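# Clamp cable end against reel and lift reel

## Task

Using one gripper closed on the reel, pin the cable close to one of its ends beneath one of that gripper's fingers. Declare completion only while that single grip keeps the reel steady and well above the table, the other arm is away from both reel and cable with nothing in its gripper, and that other arm touches the holding arm lightly or not at all.

## Robot and tools

Robot and frame: two arms, left_arm and right_arm, each with six joints and a parallel gripper. All printed positions use one shared frame with its origin on the table surface midway between the arms. +x points out over the table, +z points up, and left_arm sits on the +y side. The arm names do not refer to sides of any image. Each result gives each gripper's end_effector_position (metres) and end_effector_quat_wxyz. The printed hand position can be wrong, more so when the arm is stretched far. A gripper's fingers extend along its own +z and separate along its own y. The reported point lies between the pads, about 1 cm short of the fingertips.

Cameras: cam_high, cam_low, cam_left_wrist, cam_right_wrist, each 504x504. Images arrive in that order with every execute_actions result unless you pass "pictures": false.

execute_actions takes "actions", a list holding at most one entry. An empty list sends nothing and returns the current state. A motion entry is {"rows": [...], "steps": n}. It has 1 to 15 rows and steps from 1 to 15 (default 15). Each step lasts 1/30 s and uses one row, and the final row repeats if steps outnumber rows. A wait entry is {"steps": n} with n up to 300. It returns once n steps have passed since the previous result, and your thinking time counts toward those steps. A refused call moves nothing.

Row layout: one list of 14 numbers, each in [-1, 1], covering both arms even if only one moves. The first seven are for left_arm: waist, shoulder, elbow, wrist pitch, wrist yaw, wrist roll, then grip. The next seven are the same for right_arm. The six joint entries are offsets, not targets, and are scaled: 1.0 equals 1.202 rad for the waist, 1.258 for the shoulder, 1.238 for the elbow, 2.073 for wrist pitch, and 2.022 for wrist yaw and wrist roll. Offsets are measured from the joint angles in the most recent result that listed them. They are not measured from the previous row. Before any such result exists in the scene, and for second or later calls within one reply, they count from the robot's pose when the action starts. An all-zero row therefore drives the arm back to that reference; it is not a pause. The grip entry is absolute: +1 fully open, -1 closed.

Joint ranges in radians, in column order: waist -2.618 to 3.054, shoulder 0.000 to 3.142, elbow 0.000 to 3.142, wrist pitch -1.571 to 1.571, wrist yaw -1.571 to 1.571, wrist roll -2.094 to 2.094. A request more than 0.036 rad beyond a stated end is refused. True ends may differ from the stated ones by up to 0.036 rad either way. A joint told to pass its real end, beyond where it currently is, stops at that end and the result says "joint sent to its limit". That message may refer to an earlier action. If no message appears, there may still be no room left.

Motion limits: per step, each joint target stays within a fixed lead of the measured angle: waist 0.202, shoulder 0.258, elbow 0.238, wrist pitch 0.573, wrist yaw and wrist roll 0.522 rad. If the targets would shift the gripper more than 70 mm from where it is measured, all of that arm's targets are scaled back. Friction can leave a joint up to about 0.031 rad short, and smaller requests may do nothing. Big moves take several steps.

Gripping: grip_measured is the motor position on the -1..+1 scale. The pads meet near -0.94, and each millimetre of object width adds about 0.0208. Each gripper has its own fixed reading error of up to about 0.02. Fingers follow the motor through a spring, so contact barely shows in the reading. Commanding further below the object's width reading squeezes harder, up to roughly 50 to 62 N per pad (less on some grippers, and less on parts under about 5 mm thick). To keep a hold, keep sending the same closing number. The Joint positions block gives radians per joint plus the gripper opening in metres, from 0.093 open to 0.000 closed, with about 1 mm of error. On a rigid flat object it settles up to about 12 mm under the width, and lower on soft, small or round items. Joint velocities follow in the same order.

Other result lines: "joint command not followed" means a clearance check altered or blocked joint targets on some steps; the rest of the row still ran. HELD marks steps on which your row was partly or fully not sent. Joint torques, in joint order without the gripper, are total drive output with per-arm offset, scale and noise, so read them loosely. MOTOR HOT appears from 75 °C. At 90 °C that arm halts for 10 s, and at 100 °C that arm goes limp and falls. Both are reported as OVER-TEMPERATURE FAULT. Holding loads heats motors, even while you think.

Between calls: the simulation keeps running while you think. Arms continue toward the last commanded target until all have nearly stopped or a step is HELD. After that, only a new action moves them on, though fingers already moving finish.

zoom_image: {"camera": name, "region": [x0, y0, x1, y1]} in pixels of that camera's latest image, with (0, 0) at the top-left and a region no larger than 504 by 504. It returns an enlarged view.

finished_scene: {"scene": n}, where n is the current scene's number. Its result describes the next task. Replying without any tool call ends everything.

Avoid: pushing or dropping anything off the table, collisions or hard pressing between the arms, drops, slips, slams and forceful shoves. Loose objects may get brief random nudges. Prefer smooth, economical motions.

Each tool is called after "Emit:" as name(argument=value, ...) on one line, values as JSON.

## Session

Emit:
execute_actions(actions=[])

Scene clock: 0.00 s of 4800.00 s.
left_arm: end_effector_position=(+0.1240, +0.0502, +0.1515) grip_measured=+1.000 end_effector_quat_wxyz=(+0.331, +0.905, +0.154, -0.218) | right_arm: end_effector_position=(+0.5346, -0.3534, +0.2939) grip_measured=+0.995 end_effector_quat_wxyz=(+0.524, +0.766, +0.350, +0.126)
Joint positions: left_arm=[-0.628  1.304  0.938 -0.862  0.756  1.911  0.093] | right_arm=[-0.079  1.939  1.906 -0.663  0.86   1.943  0.093]
Joint velocities: left_arm=[-0.002  0.007 -0.012  0.007 -0.007 -0.007  0.   ] | right_arm=[ 0.007  0.002 -0.002 -0.066  0.051 -0.007 -0.   ]
Joint torques (N m, as the arm reports them, + toward a larger angle): no reading
Motor temperatures (°C, as the motors report them): left_arm=[27 28 39 44 27 25] | right_arm=[25 29 38 40 25 28]

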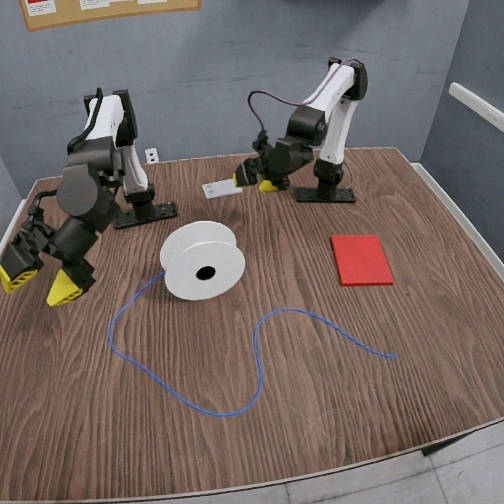

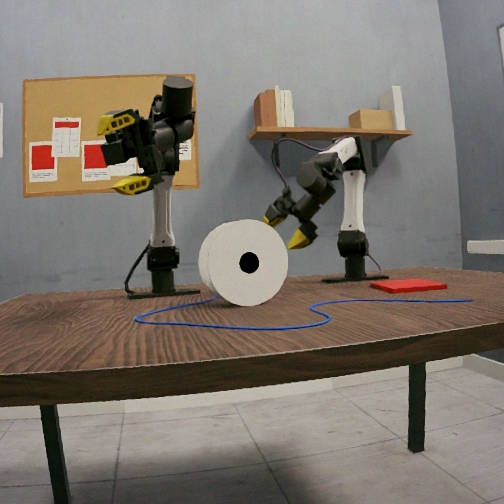

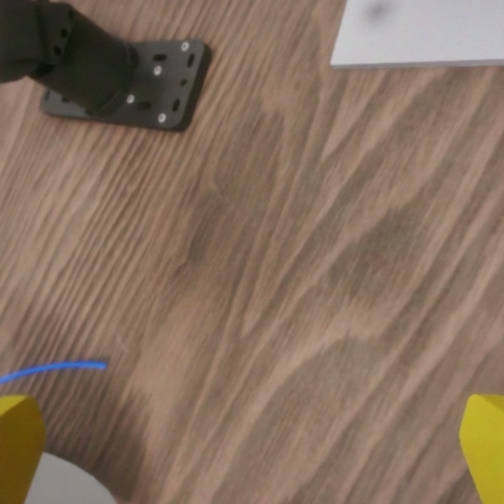

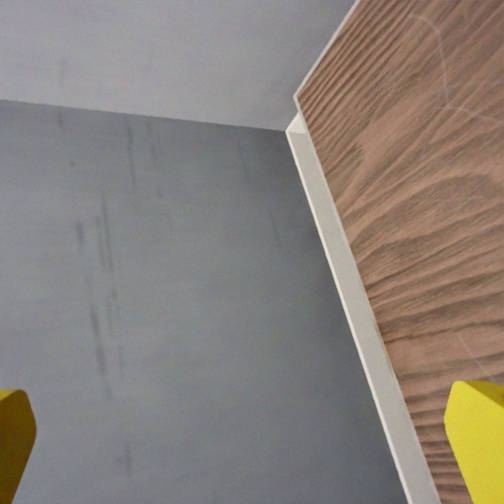

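Emit:
execute_actions(actions=[{"rows": [[0.003,0.002,0.001,0.003,0.001,-0.008,1,0,-0.004,-0.005,-0.004,-0.005,-0.013,0.9],[0.009,0.005,0.004,0.009,0.002,-0.021,1,0,-0.011,-0.013,-0.012,-0.013,-0.036,0.8],[0.017,0.009,0.007,0.018,0.004,-0.039,1,0,-0.02,-0.024,-0.022,-0.024,-0.067,0.7],[0.028,0.015,0.01,0.028,0.006,-0.061,1,0,-0.033,-0.038,-0.035,-0.038,-0.107,0.6],[0.039,0.021,0.015,0.04,0.008,-0.087,1,0,-0.046,-0.054,-0.05,-0.054,-0.151,0.5],[0.05,0.027,0.019,0.051,0.01,-0.112,1,0,-0.06,-0.069,-0.065,-0.07,-0.196,0.4],[0.062,0.033,0.023,0.063,0.013,-0.138,1,0,-0.073,-0.085,-0.079,-0.086,-0.24,0.3],[0.073,0.039,0.028,0.074,0.015,-0.163,1,0,-0.087,-0.101,-0.094,-0.102,-0.284,0.2],[0.085,0.045,0.032,0.086,0.017,-0.189,1,0,-0.1,-0.116,-0.109,-0.118,-0.329,0.1],[0.096,0.051,0.036,0.098,0.02,-0.214,1,0,-0.114,-0.132,-0.123,-0.134,-0.373,0.0],[0.108,0.057,0.041,0.109,0.022,-0.239,1,0,-0.127,-0.148,-0.138,-0.15,-0.418,-0.1],[0.119,0.063,0.045,0.121,0.024,-0.265,1,0,-0.141,-0.164,-0.153,-0.166,-0.462,-0.2],[0.13,0.069,0.049,0.133,0.027,-0.29,1,0,-0.154,-0.179,-0.168,-0.181,-0.506,-0.3],[0.142,0.075,0.054,0.144,0.029,-0.316,1,0,-0.168,-0.195,-0.182,-0.197,-0.551,-0.3],[0.153,0.081,0.058,0.156,0.031,-0.341,1,0,-0.182,-0.211,-0.197,-0.213,-0.595,-0.3]], "steps": 15}], pictures=false)

Emit:
execute_actions(actions=[{"rows": [[0.039,0.031,0.027,0.05,0.012,-0.087,1,0,-0.054,-0.064,-0.058,-0.055,-0.155,-0.3],[0.051,0.037,0.031,0.061,0.014,-0.113,1,0,-0.068,-0.08,-0.073,-0.071,-0.199,-0.3],[0.062,0.043,0.036,0.073,0.017,-0.138,1,0,-0.082,-0.095,-0.088,-0.086,-0.243,-0.3],[0.074,0.049,0.04,0.085,0.019,-0.164,1,0,-0.095,-0.111,-0.102,-0.102,-0.288,-0.3],[0.085,0.055,0.044,0.096,0.021,-0.189,1,0,-0.109,-0.127,-0.117,-0.118,-0.332,-0.3],[0.096,0.061,0.049,0.108,0.024,-0.215,1,0,-0.122,-0.143,-0.132,-0.134,-0.377,-0.3],[0.108,0.067,0.053,0.12,0.026,-0.24,1,0,-0.136,-0.158,-0.147,-0.15,-0.421,-0.3],[0.119,0.073,0.057,0.131,0.028,-0.266,1,0,-0.149,-0.174,-0.161,-0.166,-0.465,-0.3],[0.131,0.079,0.061,0.143,0.031,-0.291,1,0,-0.163,-0.19,-0.176,-0.182,-0.51,-0.3],[0.142,0.085,0.066,0.154,0.033,-0.316,1,0,-0.176,-0.206,-0.191,-0.198,-0.554,-0.3],[0.154,0.091,0.07,0.166,0.035,-0.342,1,0,-0.19,-0.221,-0.205,-0.214,-0.599,-0.3],[0.164,0.096,0.074,0.176,0.037,-0.365,1,0,-0.202,-0.235,-0.218,-0.228,-0.643,-0.3],[0.172,0.101,0.077,0.185,0.039,-0.384,1,0,-0.212,-0.247,-0.23,-0.24,-0.687,-0.3],[0.179,0.105,0.08,0.192,0.041,-0.399,1,0,-0.22,-0.257,-0.238,-0.249,-0.732,-0.3],[0.184,0.107,0.081,0.197,0.041,-0.409,1,0,-0.225,-0.262,-0.244,-0.255,-0.776,-0.3]], "steps": 15}], pictures=false)

Emit:
execute_actions(actions=[{"steps": 20}])

Scene clock: 120.50 s of 4800.00 s.
left_arm: end_effector_position=(+0.2002, +0.0411, +0.1662) grip_measured=+1.000 end_effector_quat_wxyz=(+0.369, +0.812, +0.381, -0.242) | right_arm: end_effector_position=(+0.4654, -0.3223, +0.2418) grip_measured=-0.295 end_effector_quat_wxyz=(+0.384, +0.523, +0.758, -0.066)
Joint positions: left_arm=[-0.474  1.373  0.976 -0.65   0.788  1.438  0.093] | right_arm=[-0.079  1.754  1.703 -0.926  0.571  1.109  0.031]
Joint velocities: left_arm=[ 0.369  0.203  0.173  0.681  0.095 -1.385  0.   ] | right_arm=[ 0.002 -0.505 -0.559 -0.886 -0.842 -2.44  -0.006]
Joint torques (N m, as the arm reports them, + toward a larger angle): left_arm=[ 0.39 -4.18  8.84  1.54  0.5  -0.08] | right_arm=[ -0.56 -12.24   5.01   1.53   0.29  -0.15]
Motor temperatures (°C, as the motors report them): left_arm=[27 30 46 40 28 25] | right_arm=[25 45 41 40 25 28]
Steps of this call (steps 1 to 180: nothing new was sent; then 114.00 s passed at rest; steps 181 to 195: all 15 steps of this action). Readings (joint positions):
181: left_arm=[-0.628 1.304 0.938 -0.862 0.756 1.910] | right_arm=[-0.079 1.939 1.906 -0.663 0.860 1.941]
182: left_arm=[-0.628 1.304 0.938 -0.862 0.756 1.906] | right_arm=[-0.079 1.939 1.906 -0.664 0.858 1.931]
184: left_arm=[-0.621 1.304 0.938 -0.853 0.757 1.878] | right_arm=[-0.079 1.934 1.901 -0.671 0.842 1.881]
188: left_arm=[-0.572 1.314 0.940 -0.799 0.764 1.754] | right_arm=[-0.079 1.879 1.835 -0.739 0.766 1.661]
195: the state above

Scene clock: 121.00 s of 4800.00 s.
left_arm: end_effector_position=(+0.3093, +0.0542, +0.2005) grip_measured=+1.000 end_effector_quat_wxyz=(+0.425, +0.602, +0.606, -0.300) | right_arm: end_effector_position=(+0.3152, -0.2715, +0.1793) grip_measured=-0.298 end_effector_quat_wxyz=(+0.083, -0.071, +0.991, -0.084)
Joint positions: left_arm=[-0.271  1.479  1.049 -0.33   0.841  0.785  0.093] | right_arm=[-0.079  1.502  1.418 -1.32   0.169 -0.076  0.031]
Joint velocities: left_arm=[ 0.276  0.139  0.1    0.579  0.11  -1.106  0.   ] | right_arm=[-0.017 -0.305 -0.339 -0.799 -0.637 -2.513 -0.   ]
Joint torques (N m, as the arm reports them, + toward a larger angle): left_arm=[-0.06 -5.61  8.95  1.92  0.46 -0.08] | right_arm=[-0.41 -8.65  4.87  1.    0.06 -0.11]
Motor temperatures (°C, as the motors report them): left_arm=[27 30 46 40 28 25] | right_arm=[25 45 41 40 25 28]
Steps of this call (steps 1 to 15: all 15 steps of this action). Readings (joint positions):
1: left_arm=[-0.460 1.380 0.982 -0.629 0.790 1.402] | right_arm=[-0.079 1.736 1.682 -0.949 0.548 1.045]
2: left_arm=[-0.445 1.386 0.986 -0.610 0.793 1.369] | right_arm=[-0.079 1.718 1.660 -0.969 0.528 0.984]
4: left_arm=[-0.416 1.399 0.995 -0.572 0.799 1.291] | right_arm=[-0.079 1.681 1.620 -1.015 0.482 0.845]
8: left_arm=[-0.361 1.431 1.014 -0.486 0.814 1.111] | right_arm=[-0.079 1.610 1.544 -1.119 0.373 0.529]
15: the state above

Scene clock: 121.67 s of 4800.00 s.
left_arm: end_effector_position=(+0.3212, +0.0538, +0.2116) grip_measured=+1.000 end_effector_quat_wxyz=(+0.431, +0.553, +0.634, -0.327) | right_arm: end_effector_position=(+0.2876, -0.2568, +0.1743) grip_measured=-0.298 end_effector_quat_wxyz=(+0.030, -0.258, +0.965, -0.040)
Joint positions: left_arm=[-0.255  1.486  1.054 -0.254  0.857  0.623  0.093] | right_arm=[-0.079  1.486  1.401 -1.413  0.068 -0.445  0.031]
Joint velocities: left_arm=[ 0.007 -0.012  0.007 -0.007  0.051  0.037  0.   ] | right_arm=[ 0.002 -0.002 -0.012 -0.007 -0.007 -0.081  0.   ]
Joint torques (N m, as the arm reports them, + toward a larger angle): left_arm=[ 0.01 -5.6   9.16  2.08  0.41 -0.08] | right_arm=[-0.45 -8.5   4.32  0.54 -0.07 -0.16]
Motor temperatures (°C, as the motors report them): left_arm=[27 30 46 40 28 25] | right_arm=[25 45 41 39 25 28]
Steps of this call (steps 1 to 20: the robot went on to your last target). Readings (joint positions):
1: left_arm=[-0.263 1.483 1.052 -0.312 0.843 0.752] | right_arm=[-0.079 1.493 1.408 -1.344 0.148 -0.151]
2: left_arm=[-0.258 1.486 1.053 -0.299 0.844 0.725] | right_arm=[-0.079 1.488 1.403 -1.364 0.131 -0.211]
4: left_arm=[-0.255 1.486 1.054 -0.281 0.847 0.687] | right_arm=[-0.079 1.486 1.401 -1.388 0.107 -0.298]
8: left_arm=[-0.255 1.486 1.054 -0.264 0.854 0.648] | right_arm=[-0.079 1.486 1.401 -1.404 0.083 -0.388]
20: the state above

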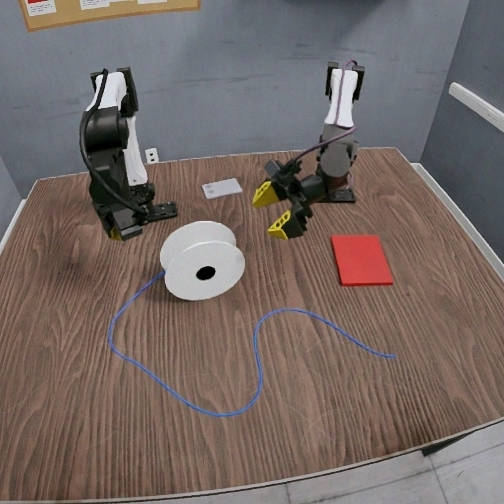

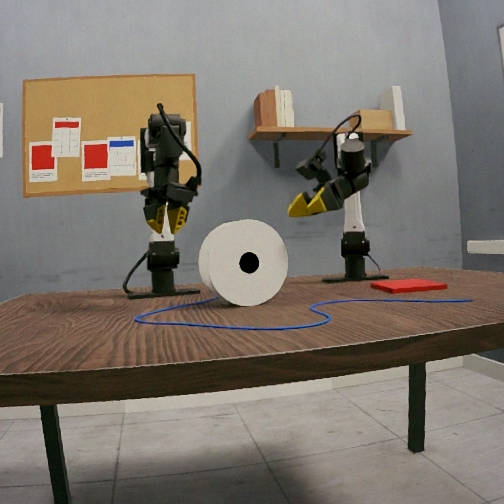

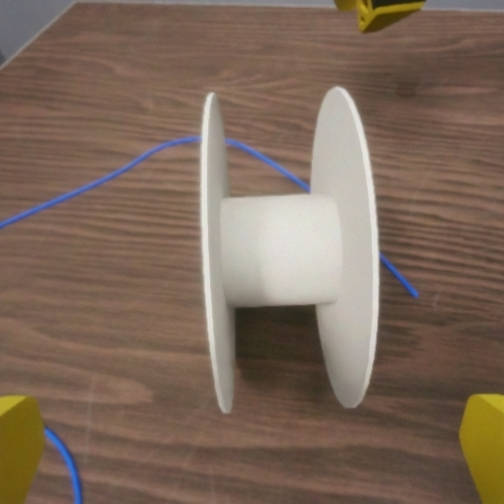

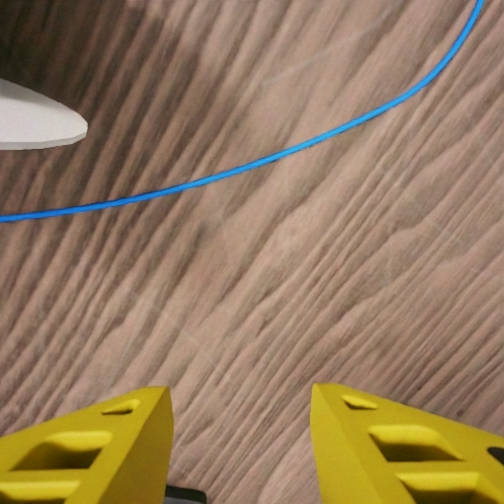

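Emit:
zoom_image(camera="cam_left_wrist", region=[170, 70, 450, 430])

Region (170, 70, 450, 430) of cam_left_wrist's 504x504 image, scaled by 1.400, with more detail than that image has.

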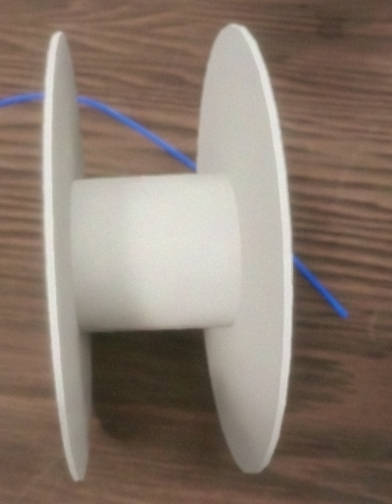

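Emit:
execute_actions(actions=[{"rows": [[-0.003,0.002,-0.001,0.003,-0.001,-0.002,1,0.007,0,0,-0.001,-0.001,-0.013,-0.3],[-0.008,0.006,-0.003,0.008,-0.003,-0.006,1,0.02,0,0,-0.003,-0.002,-0.038,-0.3],[-0.016,0.012,-0.006,0.016,-0.006,-0.013,1,0.041,0,0,-0.005,-0.005,-0.076,-0.3],[-0.025,0.018,-0.01,0.026,-0.01,-0.021,1,0.065,0,0,-0.008,-0.008,-0.12,-0.3],[-0.036,0.026,-0.015,0.036,-0.014,-0.029,1,0.092,0,0,-0.011,-0.011,-0.171,-0.3],[-0.048,0.035,-0.019,0.049,-0.019,-0.039,1,0.122,0,0,-0.015,-0.014,-0.228,-0.3],[-0.06,0.044,-0.024,0.061,-0.023,-0.049,1,0.153,0,0,-0.019,-0.018,-0.284,-0.3],[-0.073,0.053,-0.03,0.074,-0.029,-0.059,1,0.187,0,0,-0.023,-0.022,-0.348,-0.3],[-0.085,0.062,-0.035,0.086,-0.033,-0.069,1,0.218,0,0,-0.027,-0.026,-0.404,-0.3],[-0.097,0.071,-0.039,0.099,-0.038,-0.079,1,0.248,0,0,-0.031,-0.029,-0.461,-0.3],[-0.108,0.079,-0.044,0.109,-0.042,-0.087,1,0.275,0,0,-0.034,-0.032,-0.512,-0.3],[-0.117,0.085,-0.048,0.119,-0.046,-0.095,1,0.299,0,0,-0.037,-0.035,-0.556,-0.3],[-0.125,0.091,-0.051,0.127,-0.049,-0.102,1,0.32,0,0,-0.039,-0.038,-0.594,-0.3],[-0.13,0.095,-0.053,0.132,-0.051,-0.106,1,0.333,0,0,-0.041,-0.039,-0.619,-0.3],[-0.133,0.097,-0.054,0.135,-0.052,-0.108,1,0.34,0,0,-0.042,-0.04,-0.632,-0.3]], "steps": 15}], pictures=false)

Emit:
execute_actions(actions=[{"steps": 18}], pictures=false)

Emit:
execute_actions(actions=[{"rows": [[0,0,0,0,0,0,1,0,0,-0.006,0.005,0,0,-0.3],[0,0,0,0,0,0,1,0,0,-0.017,0.015,0,0,-0.3],[0,0,0,0,0,0,1,0,0,-0.034,0.028,0,0,-0.3],[0,0,0,0,0,0,1,0,0,-0.054,0.042,0,0,-0.3],[0,0,0,0,0,0,1,0,0,-0.077,0.057,0,0,-0.3],[0,0,0,0,0,0,1,0,0,-0.103,0.073,0,0,-0.3],[0,0,0,0,0,0,1,0,0,-0.128,0.089,0,0,-0.3],[0,0,0,0,0,0,1,0,0,-0.157,0.105,0,0,-0.3],[0,0,0,0,0,0,1,0,0,-0.182,0.12,0,0,-0.3],[0,0,0,0,0,0,1,0,0,-0.208,0.133,0,0,-0.3],[0,0,0,0,0,0,1,0,0,-0.231,0.145,0,0,-0.3],[0,0,0,0,0,0,1,0,0,-0.251,0.155,0,0,-0.3],[0,0,0,0,0,0,1,0,0,-0.268,0.162,0,0,-0.3],[0,0,0,0,0,0,1,0,0,-0.279,0.165,0,0,-0.3],[0,0,0,0,0,0,1,0,0,-0.285,0.166,0,0,-0.3]], "steps": 15}], pictures=false)

Emit:
execute_actions(actions=[{"steps": 15}])

Scene clock: 242.17 s of 4800.00 s.
left_arm: end_effector_position=(+0.3106, +0.0017, +0.1868) grip_measured=+1.000 end_effector_quat_wxyz=(+0.414, +0.548, +0.635, -0.355) | right_arm: end_effector_position=(+0.2511, -0.1553, +0.1733) grip_measured=-0.298 end_effector_quat_wxyz=(-0.010, +0.804, -0.594, +0.012)
Joint positions: left_arm=[-0.402  1.581  1.019 -0.051  0.789  0.466  0.093] | right_arm=[ 0.302  1.486  1.401 -1.457  0.012 -1.408  0.031]
Joint velocities: left_arm=[-0.222  0.242 -0.139  0.359 -0.183 -0.359  0.   ] | right_arm=[ 0.559  0.002 -0.007 -0.242 -0.081 -2.088  0.001]
Joint torques (N m, as the arm reports them, + toward a larger angle): left_arm=[-0.17 -7.15  5.9   2.31  0.11 -0.09] | right_arm=[-1.04 -6.87  5.76  0.37 -0.01 -0.11]
Motor temperatures (°C, as the motors report them): left_arm=[28 32 54 44 28 25] | right_arm=[25 39 38 33 25 28]
Steps of this call (steps 1 to 30: the robot went on to your last target; steps 31 to 210: nothing new was sent; then 113.00 s passed at rest; steps 211 to 225: all 15 steps of this action). Readings (joint positions):
211: left_arm=[-0.255 1.486 1.054 -0.254 0.857 0.621] | right_arm=[-0.079 1.486 1.401 -1.413 0.067 -0.450]
212: left_arm=[-0.255 1.486 1.054 -0.253 0.857 0.621] | right_arm=[-0.078 1.486 1.401 -1.413 0.067 -0.460]
214: left_arm=[-0.261 1.486 1.054 -0.245 0.854 0.614] | right_arm=[-0.058 1.486 1.401 -1.413 0.067 -0.515]
218: left_arm=[-0.307 1.505 1.054 -0.187 0.838 0.572] | right_arm=[0.066 1.486 1.401 -1.418 0.059 -0.776]
225: the state above

Scene clock: 242.77 s of 4800.00 s.
left_arm: end_effector_position=(+0.3160, -0.0032, +0.1858) grip_measured=+1.000 end_effector_quat_wxyz=(+0.422, +0.534, +0.641, -0.355) | right_arm: end_effector_position=(+0.2419, -0.1508, +0.1732) grip_measured=-0.298 end_effector_quat_wxyz=(-0.002, +0.889, -0.457, +0.000)
Joint positions: left_arm=[-0.412  1.595  1.009  0.012  0.764  0.415  0.093] | right_arm=[ 0.325  1.486  1.401 -1.483 -0.002 -1.707  0.031]
Joint velocities: left_arm=[-0.007 -0.012 -0.007  0.081  0.037 -0.007  0.   ] | right_arm=[ 0.007 -0.007  0.007  0.022 -0.081  0.007 -0.001]
Joint torques (N m, as the arm reports them, + toward a larger angle): left_arm=[-0.49 -7.17  5.87  2.24  0.09 -0.08] | right_arm=[-0.19 -6.78  5.72  0.29 -0.14 -0.19]
Motor temperatures (°C, as the motors report them): left_arm=[28 32 54 44 28 25] | right_arm=[25 39 38 33 25 28]
Steps of this call (steps 1 to 18: the robot went on to your last target). Readings (joint positions):
1: left_arm=[-0.408 1.588 1.014 -0.041 0.785 0.456] | right_arm=[0.317 1.486 1.401 -1.462 0.007 -1.469]
2: left_arm=[-0.412 1.593 1.011 -0.033 0.780 0.448] | right_arm=[0.324 1.486 1.401 -1.467 0.003 -1.519]
4: left_arm=[-0.412 1.595 1.009 -0.021 0.774 0.436] | right_arm=[0.325 1.486 1.401 -1.474 -0.000 -1.589]
8: left_arm=[-0.412 1.595 1.009 0.000 0.768 0.423] | right_arm=[0.325 1.486 1.401 -1.480 -0.002 -1.662]
18: the state above

Scene clock: 243.27 s of 4800.00 s.
left_arm: end_effector_position=(+0.3160, -0.0032, +0.1858) grip_measured=+1.000 end_effector_quat_wxyz=(+0.422, +0.534, +0.641, -0.355) | right_arm: end_effector_position=(+0.2300, -0.1571, +0.0946) grip_measured=-0.298 end_effector_quat_wxyz=(+0.020, +0.889, -0.457, -0.016)
Joint positions: left_arm=[-0.412  1.595  1.009  0.012  0.764  0.415  0.093] | right_arm=[ 0.325  1.486  1.087 -1.223 -0.002 -1.707  0.031]
Joint velocities: left_arm=[-0.002  0.002 -0.017 -0.037  0.022 -0.125  0.   ] | right_arm=[ 0.002 -0.007 -0.481  0.374  0.007  0.051 -0.001]
Joint torques (N m, as the arm reports them, + toward a larger angle): left_arm=[-0.25 -8.14  7.44  2.11  0.2   0.01] | right_arm=[-0.45 -6.79  5.01  0.62 -0.02 -0.08]
Motor temperatures (°C, as the motors report them): left_arm=[28 32 54 44 28 25] | right_arm=[25 39 38 33 25 28]
Steps of this call (steps 1 to 15: all 15 steps of this action). Readings (joint positions):
1: left_arm=[-0.412 1.595 1.009 0.012 0.764 0.415] | right_arm=[0.325 1.486 1.401 -1.483 -0.002 -1.707]
2: left_arm=[-0.412 1.595 1.009 0.012 0.764 0.415] | right_arm=[0.325 1.486 1.401 -1.481 -0.002 -1.707]
4: left_arm=[-0.412 1.595 1.009 0.012 0.764 0.415] | right_arm=[0.325 1.486 1.390 -1.464 -0.002 -1.707]
8: left_arm=[-0.412 1.595 1.009 0.012 0.764 0.415] | right_arm=[0.325 1.486 1.290 -1.377 -0.002 -1.707]
15: the state above

Scene clock: 243.77 s of 4800.00 s.
left_arm: end_effector_position=(+0.3160, -0.0032, +0.1858) grip_measured=+1.000 end_effector_quat_wxyz=(+0.422, +0.534, +0.641, -0.355) | right_arm: end_effector_position=(+0.2390, -0.1523, +0.0891) grip_measured=-0.298 end_effector_quat_wxyz=(+0.002, +0.889, -0.457, -0.003)
Joint positions: left_arm=[-0.412  1.595  1.009  0.012  0.764  0.415  0.093] | right_arm=[ 0.325  1.486  1.066 -1.157 -0.002 -1.707  0.031]
Joint velocities: left_arm=[ 0.007 -0.007 -0.017 -0.007  0.066 -0.11   0.   ] | right_arm=[ 0.007 -0.007 -0.007  0.022  0.007 -0.022  0.   ]
Joint torques (N m, as the arm reports them, + toward a larger angle): left_arm=[-0.25 -8.15  7.44  2.12  0.2   0.01] | right_arm=[-0.46 -6.84  4.49  0.61 -0.03 -0.07]
Motor temperatures (°C, as the motors report them): left_arm=[28 32 54 44 28 25] | right_arm=[25 39 38 33 25 28]
Steps of this call (steps 1 to 15: the robot went on to your last target). Readings (joint positions):
1: left_arm=[-0.412 1.595 1.009 0.012 0.764 0.415] | right_arm=[0.325 1.486 1.075 -1.212 -0.002 -1.707]
2: left_arm=[-0.412 1.595 1.009 0.012 0.764 0.415] | right_arm=[0.325 1.486 1.068 -1.204 -0.002 -1.707]
4: left_arm=[-0.412 1.595 1.009 0.012 0.764 0.415] | right_arm=[0.325 1.486 1.066 -1.189 -0.002 -1.707]
8: left_arm=[-0.412 1.595 1.009 0.012 0.764 0.415] | right_arm=[0.325 1.486 1.066 -1.167 -0.002 -1.707]
15: the state above

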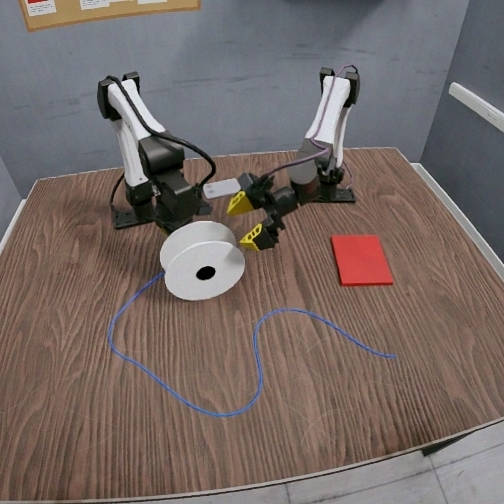

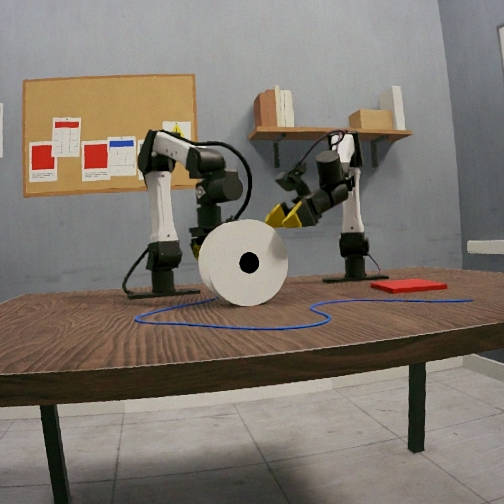

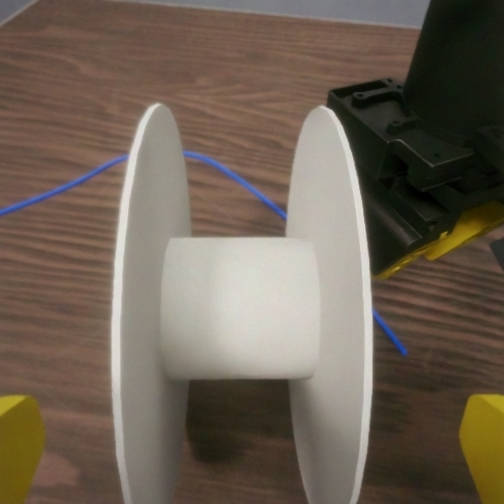

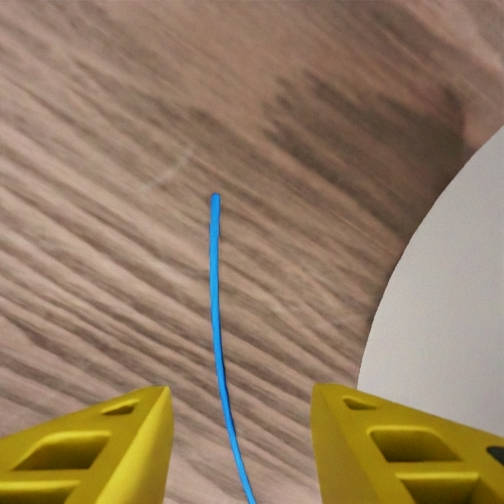

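Emit:
execute_actions(actions=[{"rows": [[0,0,0,0,0,0,1,0.001,0.001,-0.004,0.008,0,0.004,-0.3],[0,0,0,0,0,0,1,0.003,0.002,-0.012,0.017,0,0.008,-0.3],[0,0,0,0,0,0,1,0.006,0.004,-0.023,0.027,0,0.011,-0.3],[0,0,0,0,0,0,1,0.01,0.006,-0.037,0.038,0,0.014,-0.3],[0,0,0,0,0,0,1,0.014,0.009,-0.052,0.05,0,0.017,-0.3],[0,0,0,0,0,0,1,0.019,0.012,-0.07,0.062,0,0.02,-0.3],[0,0,0,0,0,0,1,0.024,0.015,-0.087,0.074,0,0.023,-0.3],[0,0,0,0,0,0,1,0.029,0.019,-0.107,0.086,0,0.026,-0.3],[0,0,0,0,0,0,1,0.034,0.022,-0.124,0.097,0,0.029,-0.3],[0,0,0,0,0,0,1,0.039,0.025,-0.142,0.107,0,0.031,-0.3],[0,0,0,0,0,0,1,0.043,0.028,-0.157,0.116,0,0.033,-0.3],[0,0,0,0,0,0,1,0.047,0.03,-0.171,0.123,0,0.035,-0.3],[0,0,0,0,0,0,1,0.05,0.032,-0.182,0.128,0,0.036,-0.3],[0,0,0,0,0,0,1,0.052,0.033,-0.19,0.13,0,0.036,-0.3],[0,0,0,0,0,0,1,0.053,0.034,-0.194,0.13,0,0.036,-0.3]], "steps": 15}], pictures=false)

Emit:
execute_actions(actions=[{"steps": 15}])

Scene clock: 283.37 s of 4800.00 s.
left_arm: end_effector_position=(+0.3160, -0.0032, +0.1858) grip_measured=+1.000 end_effector_quat_wxyz=(+0.422, +0.534, +0.641, -0.355) | right_arm: end_effector_position=(+0.2309, -0.1427, +0.0420) grip_measured=-0.298 end_effector_quat_wxyz=(-0.012, +0.889, -0.457, +0.006)
Joint positions: left_arm=[-0.412  1.595  1.009  0.012  0.764  0.415  0.093] | right_arm=[ 0.376  1.498  0.883 -0.928 -0.002 -1.656  0.031]
Joint velocities: left_arm=[-0.002  0.007  0.007 -0.022 -0.037 -0.022  0.   ] | right_arm=[ 0.095  0.007 -0.129  0.432 -0.051  0.198  0.   ]
Joint torques (N m, as the arm reports them, + toward a larger angle): left_arm=[-0.25 -8.14  7.44  2.11  0.2   0.02] | right_arm=[ 0.2  -3.77  2.07  0.25 -0.02  0.02]
Motor temperatures (°C, as the motors report them): left_arm=[27 35 51 45 28 25] | right_arm=[25 37 37 32 25 28]
Steps of this call (steps 1 to 15: the robot went on to your last target; steps 16 to 200: nothing new was sent; then 32.43 s passed at rest; steps 201 to 215: all 15 steps of this action). Readings (joint positions):
201: left_arm=[-0.412 1.595 1.009 0.012 0.764 0.415] | right_arm=[0.325 1.486 1.066 -1.155 -0.002 -1.707]
202: left_arm=[-0.412 1.595 1.009 0.012 0.764 0.415] | right_arm=[0.325 1.486 1.066 -1.153 -0.002 -1.706]
204: left_arm=[-0.412 1.595 1.009 0.012 0.764 0.415] | right_arm=[0.325 1.486 1.063 -1.139 -0.002 -1.702]
208: left_arm=[-0.412 1.595 1.009 0.012 0.764 0.415] | right_arm=[0.338 1.486 1.000 -1.067 -0.002 -1.685]
215: the state above

Scene clock: 283.87 s of 4800.00 s.
left_arm: end_effector_position=(+0.3160, -0.0032, +0.1858) grip_measured=+1.000 end_effector_quat_wxyz=(+0.422, +0.534, +0.641, -0.355) | right_arm: end_effector_position=(+0.2382, -0.1372, +0.0391) grip_measured=-0.298 end_effector_quat_wxyz=(-0.030, +0.887, -0.460, +0.017)
Joint positions: left_arm=[-0.412  1.595  1.009  0.012  0.764  0.415  0.093] | right_arm=[ 0.38   1.498  0.868 -0.871 -0.002 -1.645  0.031]
Joint velocities: left_arm=[-0.012 -0.002 -0.012 -0.051 -0.051 -0.037  0.   ] | right_arm=[ 0.002  0.002 -0.002 -0.007 -0.022  0.037 -0.001]
Joint torques (N m, as the arm reports them, + toward a larger angle): left_arm=[-0.26 -8.14  7.45  2.11  0.2   0.01] | right_arm=[ 0.23 -3.89  2.7   0.47 -0.04  0.06]
Motor temperatures (°C, as the motors report them): left_arm=[27 35 51 45 28 25] | right_arm=[25 37 37 32 25 28]
Steps of this call (steps 1 to 15: the robot went on to your last target). Readings (joint positions):
1: left_arm=[-0.412 1.595 1.009 0.012 0.764 0.415] | right_arm=[0.378 1.498 0.879 -0.914 -0.002 -1.654]
2: left_arm=[-0.412 1.595 1.009 0.012 0.764 0.415] | right_arm=[0.380 1.498 0.876 -0.902 -0.002 -1.652]
4: left_arm=[-0.412 1.595 1.009 0.012 0.764 0.415] | right_arm=[0.380 1.498 0.872 -0.887 -0.002 -1.649]
8: left_arm=[-0.412 1.595 1.009 0.012 0.764 0.415] | right_arm=[0.380 1.498 0.869 -0.875 -0.002 -1.647]
15: the state above

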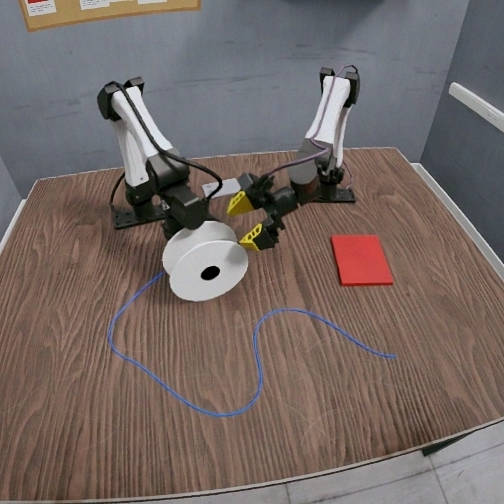

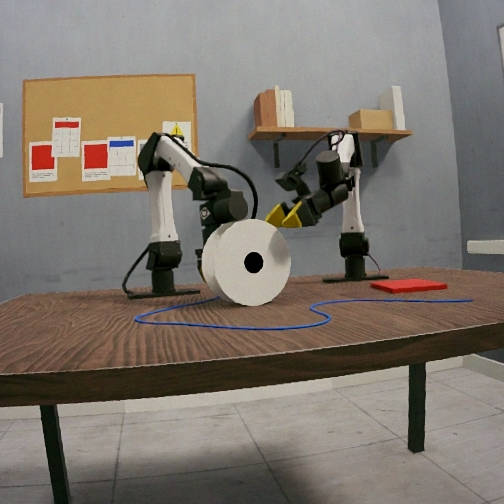

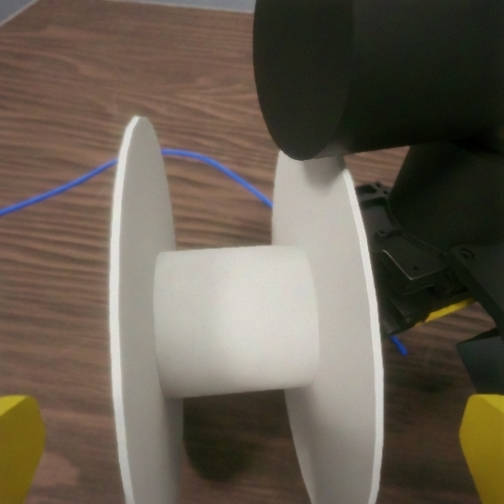

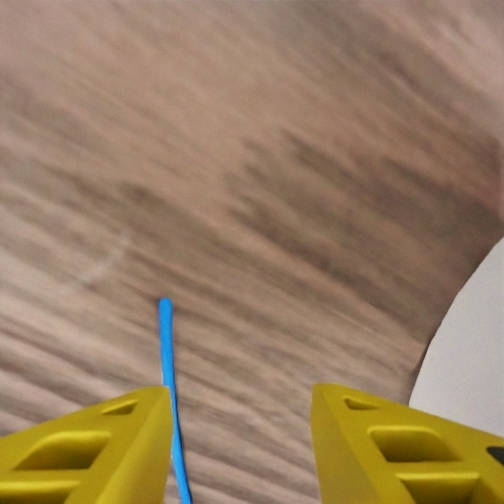

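Emit:
execute_actions(actions=[{"rows": [[0,0,0,0,0,0,1,0,0,0.01,-0.004,0,0,-0.3],[0,0,0,0,0,0,1,0,0,0.02,-0.01,0,0,-0.3],[0,0,0,0,0,0,1,0,0,0.032,-0.017,0,0,-0.3],[0,0,0,0,0,0,1,0,0,0.046,-0.025,0,0,-0.3],[0,0,0,0,0,0,1,0,0,0.06,-0.034,0,0,-0.3],[0,0,0,0,0,0,1,0,0,0.075,-0.043,0,0,-0.3],[0,0,0,0,0,0,1,0,0,0.09,-0.052,0,0,-0.3],[0,0,0,0,0,0,1,0,0,0.104,-0.061,0,0,-0.3],[0,0,0,0,0,0,1,0,0,0.117,-0.07,0,0,-0.3],[0,0,0,0,0,0,1,0,0,0.128,-0.078,0,0,-0.3],[0,0,0,0,0,0,1,0,0,0.137,-0.085,0,0,-0.3],[0,0,0,0,0,0,1,0,0,0.144,-0.091,0,0,-0.3],[0,0,0,0,0,0,1,0,0,0.148,-0.096,0,0,-0.3],[0,0,0,0,0,0,1,0,0,0.15,-0.099,0,0,-0.3],[0,0,0,0,0,0,1,0,0,0.15,-0.1,0,0,-0.3]], "steps": 15}], pictures=false)

Emit:
execute_actions(actions=[{"steps": 15}])

Scene clock: 330.43 s of 4800.00 s.
left_arm: end_effector_position=(+0.3160, -0.0032, +0.1858) grip_measured=+1.000 end_effector_quat_wxyz=(+0.422, +0.534, +0.641, -0.355) | right_arm: end_effector_position=(+0.2540, -0.1277, +0.0793) grip_measured=-0.298 end_effector_quat_wxyz=(-0.041, +0.887, -0.460, +0.024)
Joint positions: left_arm=[-0.412  1.595  1.009  0.012  0.764  0.415  0.093] | right_arm=[ 0.38   1.498  1.034 -1.012 -0.002 -1.645  0.031]
Joint velocities: left_arm=[-0.007 -0.007  0.012 -0.066  0.007 -0.007  0.   ] | right_arm=[ 0.002  0.022  0.085 -0.33  -0.022 -0.007 -0.   ]
Joint torques (N m, as the arm reports them, + toward a larger angle): left_arm=[-0.24 -8.13  7.45  2.12  0.2   0.01] | right_arm=[-0.44 -7.13  6.8   0.42 -0.03 -0.07]
Motor temperatures (°C, as the motors report them): left_arm=[27 36 51 45 28 25] | right_arm=[25 35 36 30 25 28]
Steps of this call (steps 1 to 15: the robot went on to your last target; steps 16 to 200: nothing new was sent; then 39.40 s passed at rest; steps 201 to 215: all 15 steps of this action). Readings (joint positions):
201: left_arm=[-0.412 1.595 1.009 0.012 0.764 0.415] | right_arm=[0.380 1.498 0.868 -0.870 -0.002 -1.645]
202: left_arm=[-0.412 1.595 1.009 0.012 0.764 0.415] | right_arm=[0.380 1.498 0.870 -0.871 -0.002 -1.645]
204: left_arm=[-0.412 1.595 1.009 0.012 0.764 0.415] | right_arm=[0.380 1.498 0.880 -0.882 -0.002 -1.645]
208: left_arm=[-0.412 1.595 1.009 0.012 0.764 0.415] | right_arm=[0.380 1.498 0.943 -0.929 -0.002 -1.645]
215: the state above

Scene clock: 330.93 s of 4800.00 s.
left_arm: end_effector_position=(+0.3160, -0.0032, +0.1858) grip_measured=+1.000 end_effector_quat_wxyz=(+0.422, +0.534, +0.641, -0.355) | right_arm: end_effector_position=(+0.2447, -0.1333, +0.0790) grip_measured=-0.298 end_effector_quat_wxyz=(-0.021, +0.888, -0.460, +0.012)
Joint positions: left_arm=[-0.412  1.595  1.009  0.012  0.764  0.415  0.093] | right_arm=[ 0.38   1.498  1.036 -1.06  -0.002 -1.645  0.031]
Joint velocities: left_arm=[-0.007  0.022 -0.002  0.007 -0.022  0.066  0.   ] | right_arm=[ 0.002 -0.017 -0.012 -0.051 -0.051 -0.037 -0.001]
Joint torques (N m, as the arm reports them, + toward a larger angle): left_arm=[-0.25 -8.13  7.44  2.11  0.2   0.01] | right_arm=[-0.44 -7.07  7.06  0.4  -0.03 -0.07]
Motor temperatures (°C, as the motors report them): left_arm=[27 36 51 45 28 25] | right_arm=[25 35 36 30 25 28]
Steps of this call (steps 1 to 15: the robot went on to your last target). Readings (joint positions):
1: left_arm=[-0.412 1.595 1.009 0.012 0.764 0.415] | right_arm=[0.380 1.498 1.035 -1.021 -0.002 -1.645]
2: left_arm=[-0.412 1.595 1.009 0.012 0.764 0.415] | right_arm=[0.380 1.498 1.036 -1.028 -0.002 -1.645]
4: left_arm=[-0.412 1.595 1.009 0.012 0.764 0.415] | right_arm=[0.380 1.498 1.036 -1.041 -0.002 -1.645]
8: left_arm=[-0.412 1.595 1.009 0.012 0.764 0.415] | right_arm=[0.380 1.498 1.036 -1.054 -0.002 -1.645]
15: the state above

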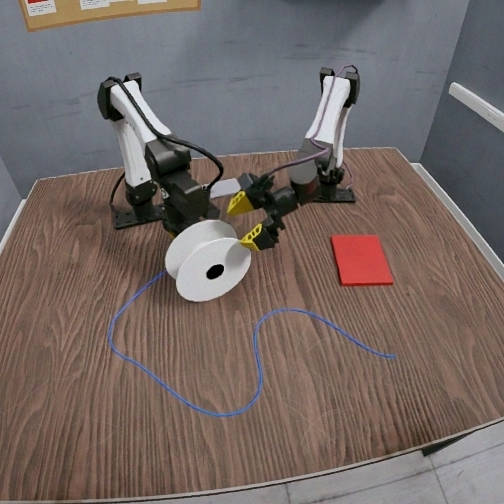

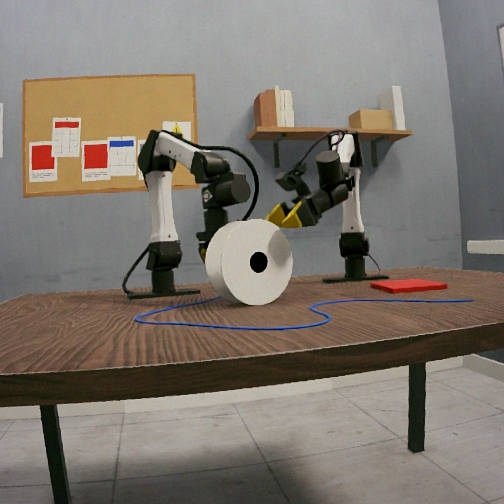

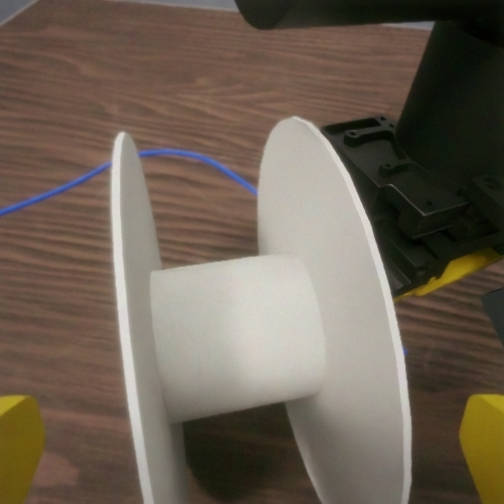

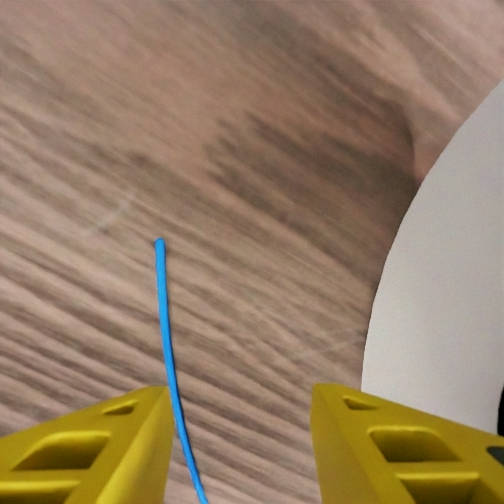

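Emit:
execute_actions(actions=[{"rows": [[0,0,0,0,0,0,1,-0.007,0,0,-0.004,-0.012,0,-0.3],[0,0,0,0,0,0,1,-0.02,0,0,-0.008,-0.03,0,-0.3],[0,0,0,0,0,0,1,-0.04,0,0,-0.012,-0.052,0,-0.3],[0,0,0,0,0,0,1,-0.063,0,0,-0.016,-0.076,0,-0.3],[0,0,0,0,0,0,1,-0.089,0,0,-0.02,-0.101,0,-0.3],[0,0,0,0,0,0,1,-0.119,0,0,-0.023,-0.127,0,-0.3],[0,0,0,0,0,0,1,-0.149,0,0,-0.026,-0.153,0,-0.3],[0,0,0,0,0,0,1,-0.182,0,0,-0.028,-0.178,0,-0.3],[0,0,0,0,0,0,1,-0.212,0,0,-0.03,-0.202,0,-0.3],[0,0,0,0,0,0,1,-0.242,0,0,-0.031,-0.224,0,-0.3],[0,0,0,0,0,0,1,-0.268,0,0,-0.031,-0.243,0,-0.3],[0,0,0,0,0,0,1,-0.291,0,0,-0.031,-0.259,0,-0.3],[0,0,0,0,0,0,1,-0.311,0,0,-0.031,-0.27,0,-0.3],[0,0,0,0,0,0,1,-0.324,0,0,-0.031,-0.276,0,-0.3],[0,0,0,0,0,0,1,-0.331,0,0,-0.031,-0.277,0,-0.3]], "steps": 15}], pictures=false)

Emit:
execute_actions(actions=[{"steps": 15}], pictures=false)

Emit:
execute_actions(actions=[{"rows": [[0,0,0,0,0,0,1,0,-0.001,-0.005,0.006,-0.004,0,-0.3],[0,0,0,0,0,0,1,0,-0.002,-0.016,0.015,-0.004,0,-0.3],[0,0,0,0,0,0,1,0,-0.004,-0.032,0.026,-0.004,0,-0.3],[0,0,0,0,0,0,1,0,-0.006,-0.05,0.038,-0.004,0,-0.3],[0,0,0,0,0,0,1,0,-0.008,-0.071,0.051,-0.004,0,-0.3],[0,0,0,0,0,0,1,0,-0.01,-0.095,0.065,-0.004,0,-0.3],[0,0,0,0,0,0,1,0,-0.013,-0.119,0.079,-0.004,0,-0.3],[0,0,0,0,0,0,1,0,-0.016,-0.145,0.093,-0.004,0,-0.3],[0,0,0,0,0,0,1,0,-0.019,-0.169,0.106,-0.004,0,-0.3],[0,0,0,0,0,0,1,0,-0.021,-0.193,0.118,-0.004,0,-0.3],[0,0,0,0,0,0,1,0,-0.023,-0.214,0.129,-0.004,0,-0.3],[0,0,0,0,0,0,1,0,-0.026,-0.232,0.138,-0.004,0,-0.3],[0,0,0,0,0,0,1,0,-0.027,-0.248,0.145,-0.004,0,-0.3],[0,0,0,0,0,0,1,0,-0.028,-0.259,0.148,-0.004,0,-0.3],[0,0,0,0,0,0,1,0,-0.029,-0.264,0.149,-0.004,0,-0.3]], "steps": 15}], pictures=false)

Emit:
execute_actions(actions=[{"steps": 15}])

Scene clock: 416.50 s of 4800.00 s.
left_arm: end_effector_position=(+0.3160, -0.0032, +0.1858) grip_measured=+1.000 end_effector_quat_wxyz=(+0.422, +0.534, +0.641, -0.355) | right_arm: end_effector_position=(+0.2562, -0.1532, +0.0950) grip_measured=-0.298 end_effector_quat_wxyz=(-0.151, +0.769, -0.600, -0.160)
Joint positions: left_arm=[-0.412  1.595  1.009  0.012  0.764  0.415  0.093] | right_arm=[ 0.011  1.498  1.036 -1.099 -0.443 -1.645  0.031]
Joint velocities: left_arm=[-0.012 -0.007 -0.017  0.007  0.007 -0.022  0.   ] | right_arm=[-0.525 -0.002 -0.002 -0.081 -0.652  0.022  0.001]
Joint torques (N m, as the arm reports them, + toward a larger angle): left_arm=[-0.25 -8.14  7.43  2.12  0.2   0.01] | right_arm=[-0.13 -6.94  5.72  0.25 -0.45 -0.07]
Motor temperatures (°C, as the motors report them): left_arm=[27 37 51 46 28 25] | right_arm=[25 37 40 29 25 28]
Steps of this call (steps 1 to 15: the robot went on to your last target; steps 16 to 200: nothing new was sent; then 78.40 s passed at rest; steps 201 to 215: all 15 steps of this action). Readings (joint positions):
201: left_arm=[-0.412 1.595 1.009 0.012 0.764 0.415] | right_arm=[0.380 1.498 1.036 -1.061 -0.004 -1.645]
202: left_arm=[-0.412 1.595 1.009 0.012 0.764 0.415] | right_arm=[0.379 1.498 1.036 -1.061 -0.012 -1.645]
204: left_arm=[-0.412 1.595 1.009 0.012 0.764 0.415] | right_arm=[0.358 1.498 1.036 -1.063 -0.051 -1.645]
208: left_arm=[-0.412 1.595 1.009 0.012 0.764 0.415] | right_arm=[0.238 1.498 1.036 -1.079 -0.187 -1.645]
215: the state above

Scene clock: 417.00 s of 4800.00 s.
left_arm: end_effector_position=(+0.3160, -0.0032, +0.1858) grip_measured=+1.000 end_effector_quat_wxyz=(+0.422, +0.534, +0.641, -0.355) | right_arm: end_effector_position=(+0.2546, -0.1434, +0.1035) grip_measured=-0.298 end_effector_quat_wxyz=(-0.185, +0.752, -0.601, -0.198)
Joint positions: left_arm=[-0.412  1.595  1.009  0.012  0.764  0.415  0.093] | right_arm=[-0.012  1.498  1.036 -1.107 -0.549 -1.645  0.031]
Joint velocities: left_arm=[0.002 0.007 0.012 0.066 0.022 0.051 0.   ] | right_arm=[ 0.012 -0.017  0.017 -0.022 -0.11  -0.051 -0.001]
Joint torques (N m, as the arm reports them, + toward a larger angle): left_arm=[-0.25 -8.15  7.44  2.12  0.2   0.01] | right_arm=[-0.86 -6.95  5.73  0.29 -0.49 -0.07]
Motor temperatures (°C, as the motors report them): left_arm=[27 37 51 46 28 25] | right_arm=[25 37 40 29 25 28]
Steps of this call (steps 1 to 15: the robot went on to your last target). Readings (joint positions):
1: left_arm=[-0.412 1.595 1.009 0.012 0.764 0.415] | right_arm=[-0.003 1.498 1.036 -1.100 -0.464 -1.645]
2: left_arm=[-0.412 1.595 1.009 0.012 0.764 0.415] | right_arm=[-0.010 1.498 1.036 -1.101 -0.481 -1.645]
4: left_arm=[-0.412 1.595 1.009 0.012 0.764 0.415] | right_arm=[-0.012 1.498 1.036 -1.103 -0.506 -1.645]
8: left_arm=[-0.412 1.595 1.009 0.012 0.764 0.415] | right_arm=[-0.012 1.498 1.036 -1.105 -0.535 -1.645]
15: the state above

Scene clock: 417.50 s of 4800.00 s.
left_arm: end_effector_position=(+0.3160, -0.0032, +0.1858) grip_measured=+1.000 end_effector_quat_wxyz=(+0.422, +0.534, +0.641, -0.355) | right_arm: end_effector_position=(+0.2154, -0.1487, +0.0377) grip_measured=-0.298 end_effector_quat_wxyz=(-0.167, +0.747, -0.606, -0.217)
Joint positions: left_arm=[-0.412  1.595  1.009  0.012  0.764  0.415  0.093] | right_arm=[-0.012  1.489  0.745 -0.88  -0.552 -1.645  0.031]
Joint velocities: left_arm=[ 0.012 -0.002  0.007  0.022  0.022 -0.007  0.   ] | right_arm=[-0.022 -0.081 -0.437  0.33  -0.051  0.051  0.001]
Joint torques (N m, as the arm reports them, + toward a larger angle): left_arm=[-0.24 -8.13  7.44  2.11  0.2   0.01] | right_arm=[-0.39 -8.23  4.5   0.73 -0.43 -0.08]
Motor temperatures (°C, as the motors report them): left_arm=[27 37 51 46 28 25] | right_arm=[25 37 40 29 25 28]
Steps of this call (steps 1 to 15: all 15 steps of this action). Readings (joint positions):
1: left_arm=[-0.412 1.595 1.009 0.012 0.764 0.415] | right_arm=[-0.012 1.498 1.036 -1.107 -0.549 -1.645]
2: left_arm=[-0.412 1.595 1.009 0.012 0.764 0.415] | right_arm=[-0.012 1.498 1.036 -1.105 -0.549 -1.645]
4: left_arm=[-0.412 1.595 1.009 0.012 0.764 0.415] | right_arm=[-0.012 1.498 1.026 -1.087 -0.550 -1.645]
8: left_arm=[-0.412 1.595 1.009 0.012 0.764 0.415] | right_arm=[-0.012 1.498 0.937 -1.008 -0.552 -1.645]
15: the state above

Scene clock: 418.00 s of 4800.00 s.
left_arm: end_effector_position=(+0.3160, -0.0032, +0.1858) grip_measured=+1.000 end_effector_quat_wxyz=(+0.422, +0.534, +0.641, -0.355) | right_arm: end_effector_position=(+0.2236, -0.1475, +0.0350) grip_measured=-0.298 end_effector_quat_wxyz=(-0.186, +0.751, -0.601, -0.200)
Joint positions: left_arm=[-0.412  1.595  1.009  0.012  0.764  0.415  0.093] | right_arm=[-0.012  1.48   0.726 -0.816 -0.552 -1.645  0.031]
Joint velocities: left_arm=[-0.017 -0.012  0.007  0.007 -0.051 -0.007  0.   ] | right_arm=[-0.007 -0.012  0.012  0.007  0.007 -0.007 -0.001]
Joint torques (N m, as the arm reports them, + toward a larger angle): left_arm=[-0.25 -8.14  7.44  2.12  0.2   0.01] | right_arm=[-0.44 -7.84  3.98  0.63 -0.43 -0.07]
Motor temperatures (°C, as the motors report them): left_arm=[27 37 51 46 28 25] | right_arm=[25 37 40 29 25 28]
Steps of this call (steps 1 to 15: the robot went on to your last target). Readings (joint positions):
1: left_arm=[-0.412 1.595 1.009 0.012 0.764 0.415] | right_arm=[-0.012 1.487 0.734 -0.871 -0.552 -1.645]
2: left_arm=[-0.412 1.595 1.009 0.012 0.764 0.415] | right_arm=[-0.012 1.485 0.728 -0.864 -0.552 -1.645]
4: left_arm=[-0.412 1.595 1.009 0.012 0.764 0.415] | right_arm=[-0.012 1.483 0.726 -0.849 -0.552 -1.645]
8: left_arm=[-0.412 1.595 1.009 0.012 0.764 0.415] | right_arm=[-0.012 1.480 0.726 -0.827 -0.552 -1.645]
15: the state above

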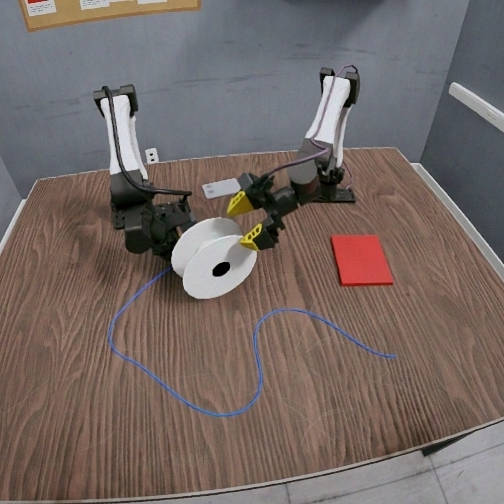

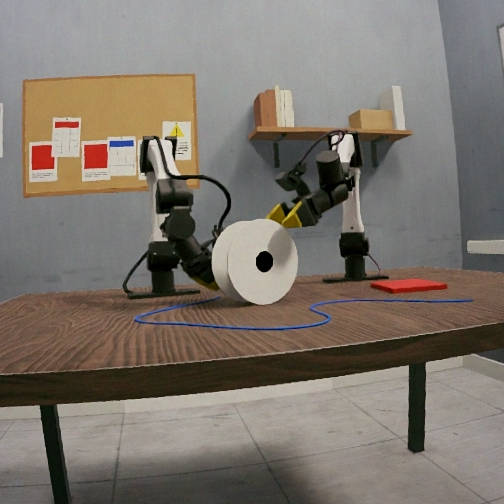

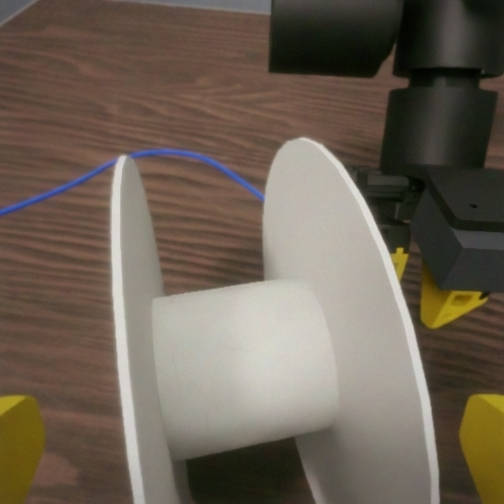

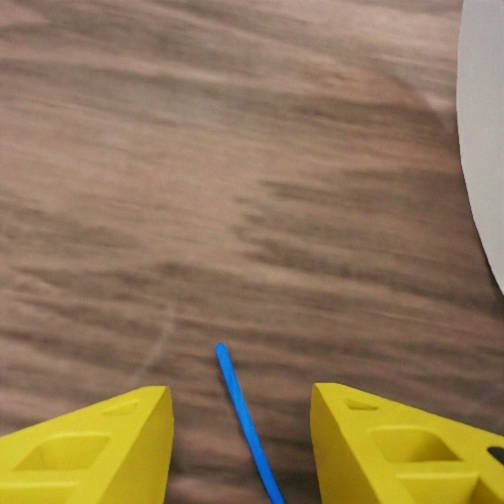

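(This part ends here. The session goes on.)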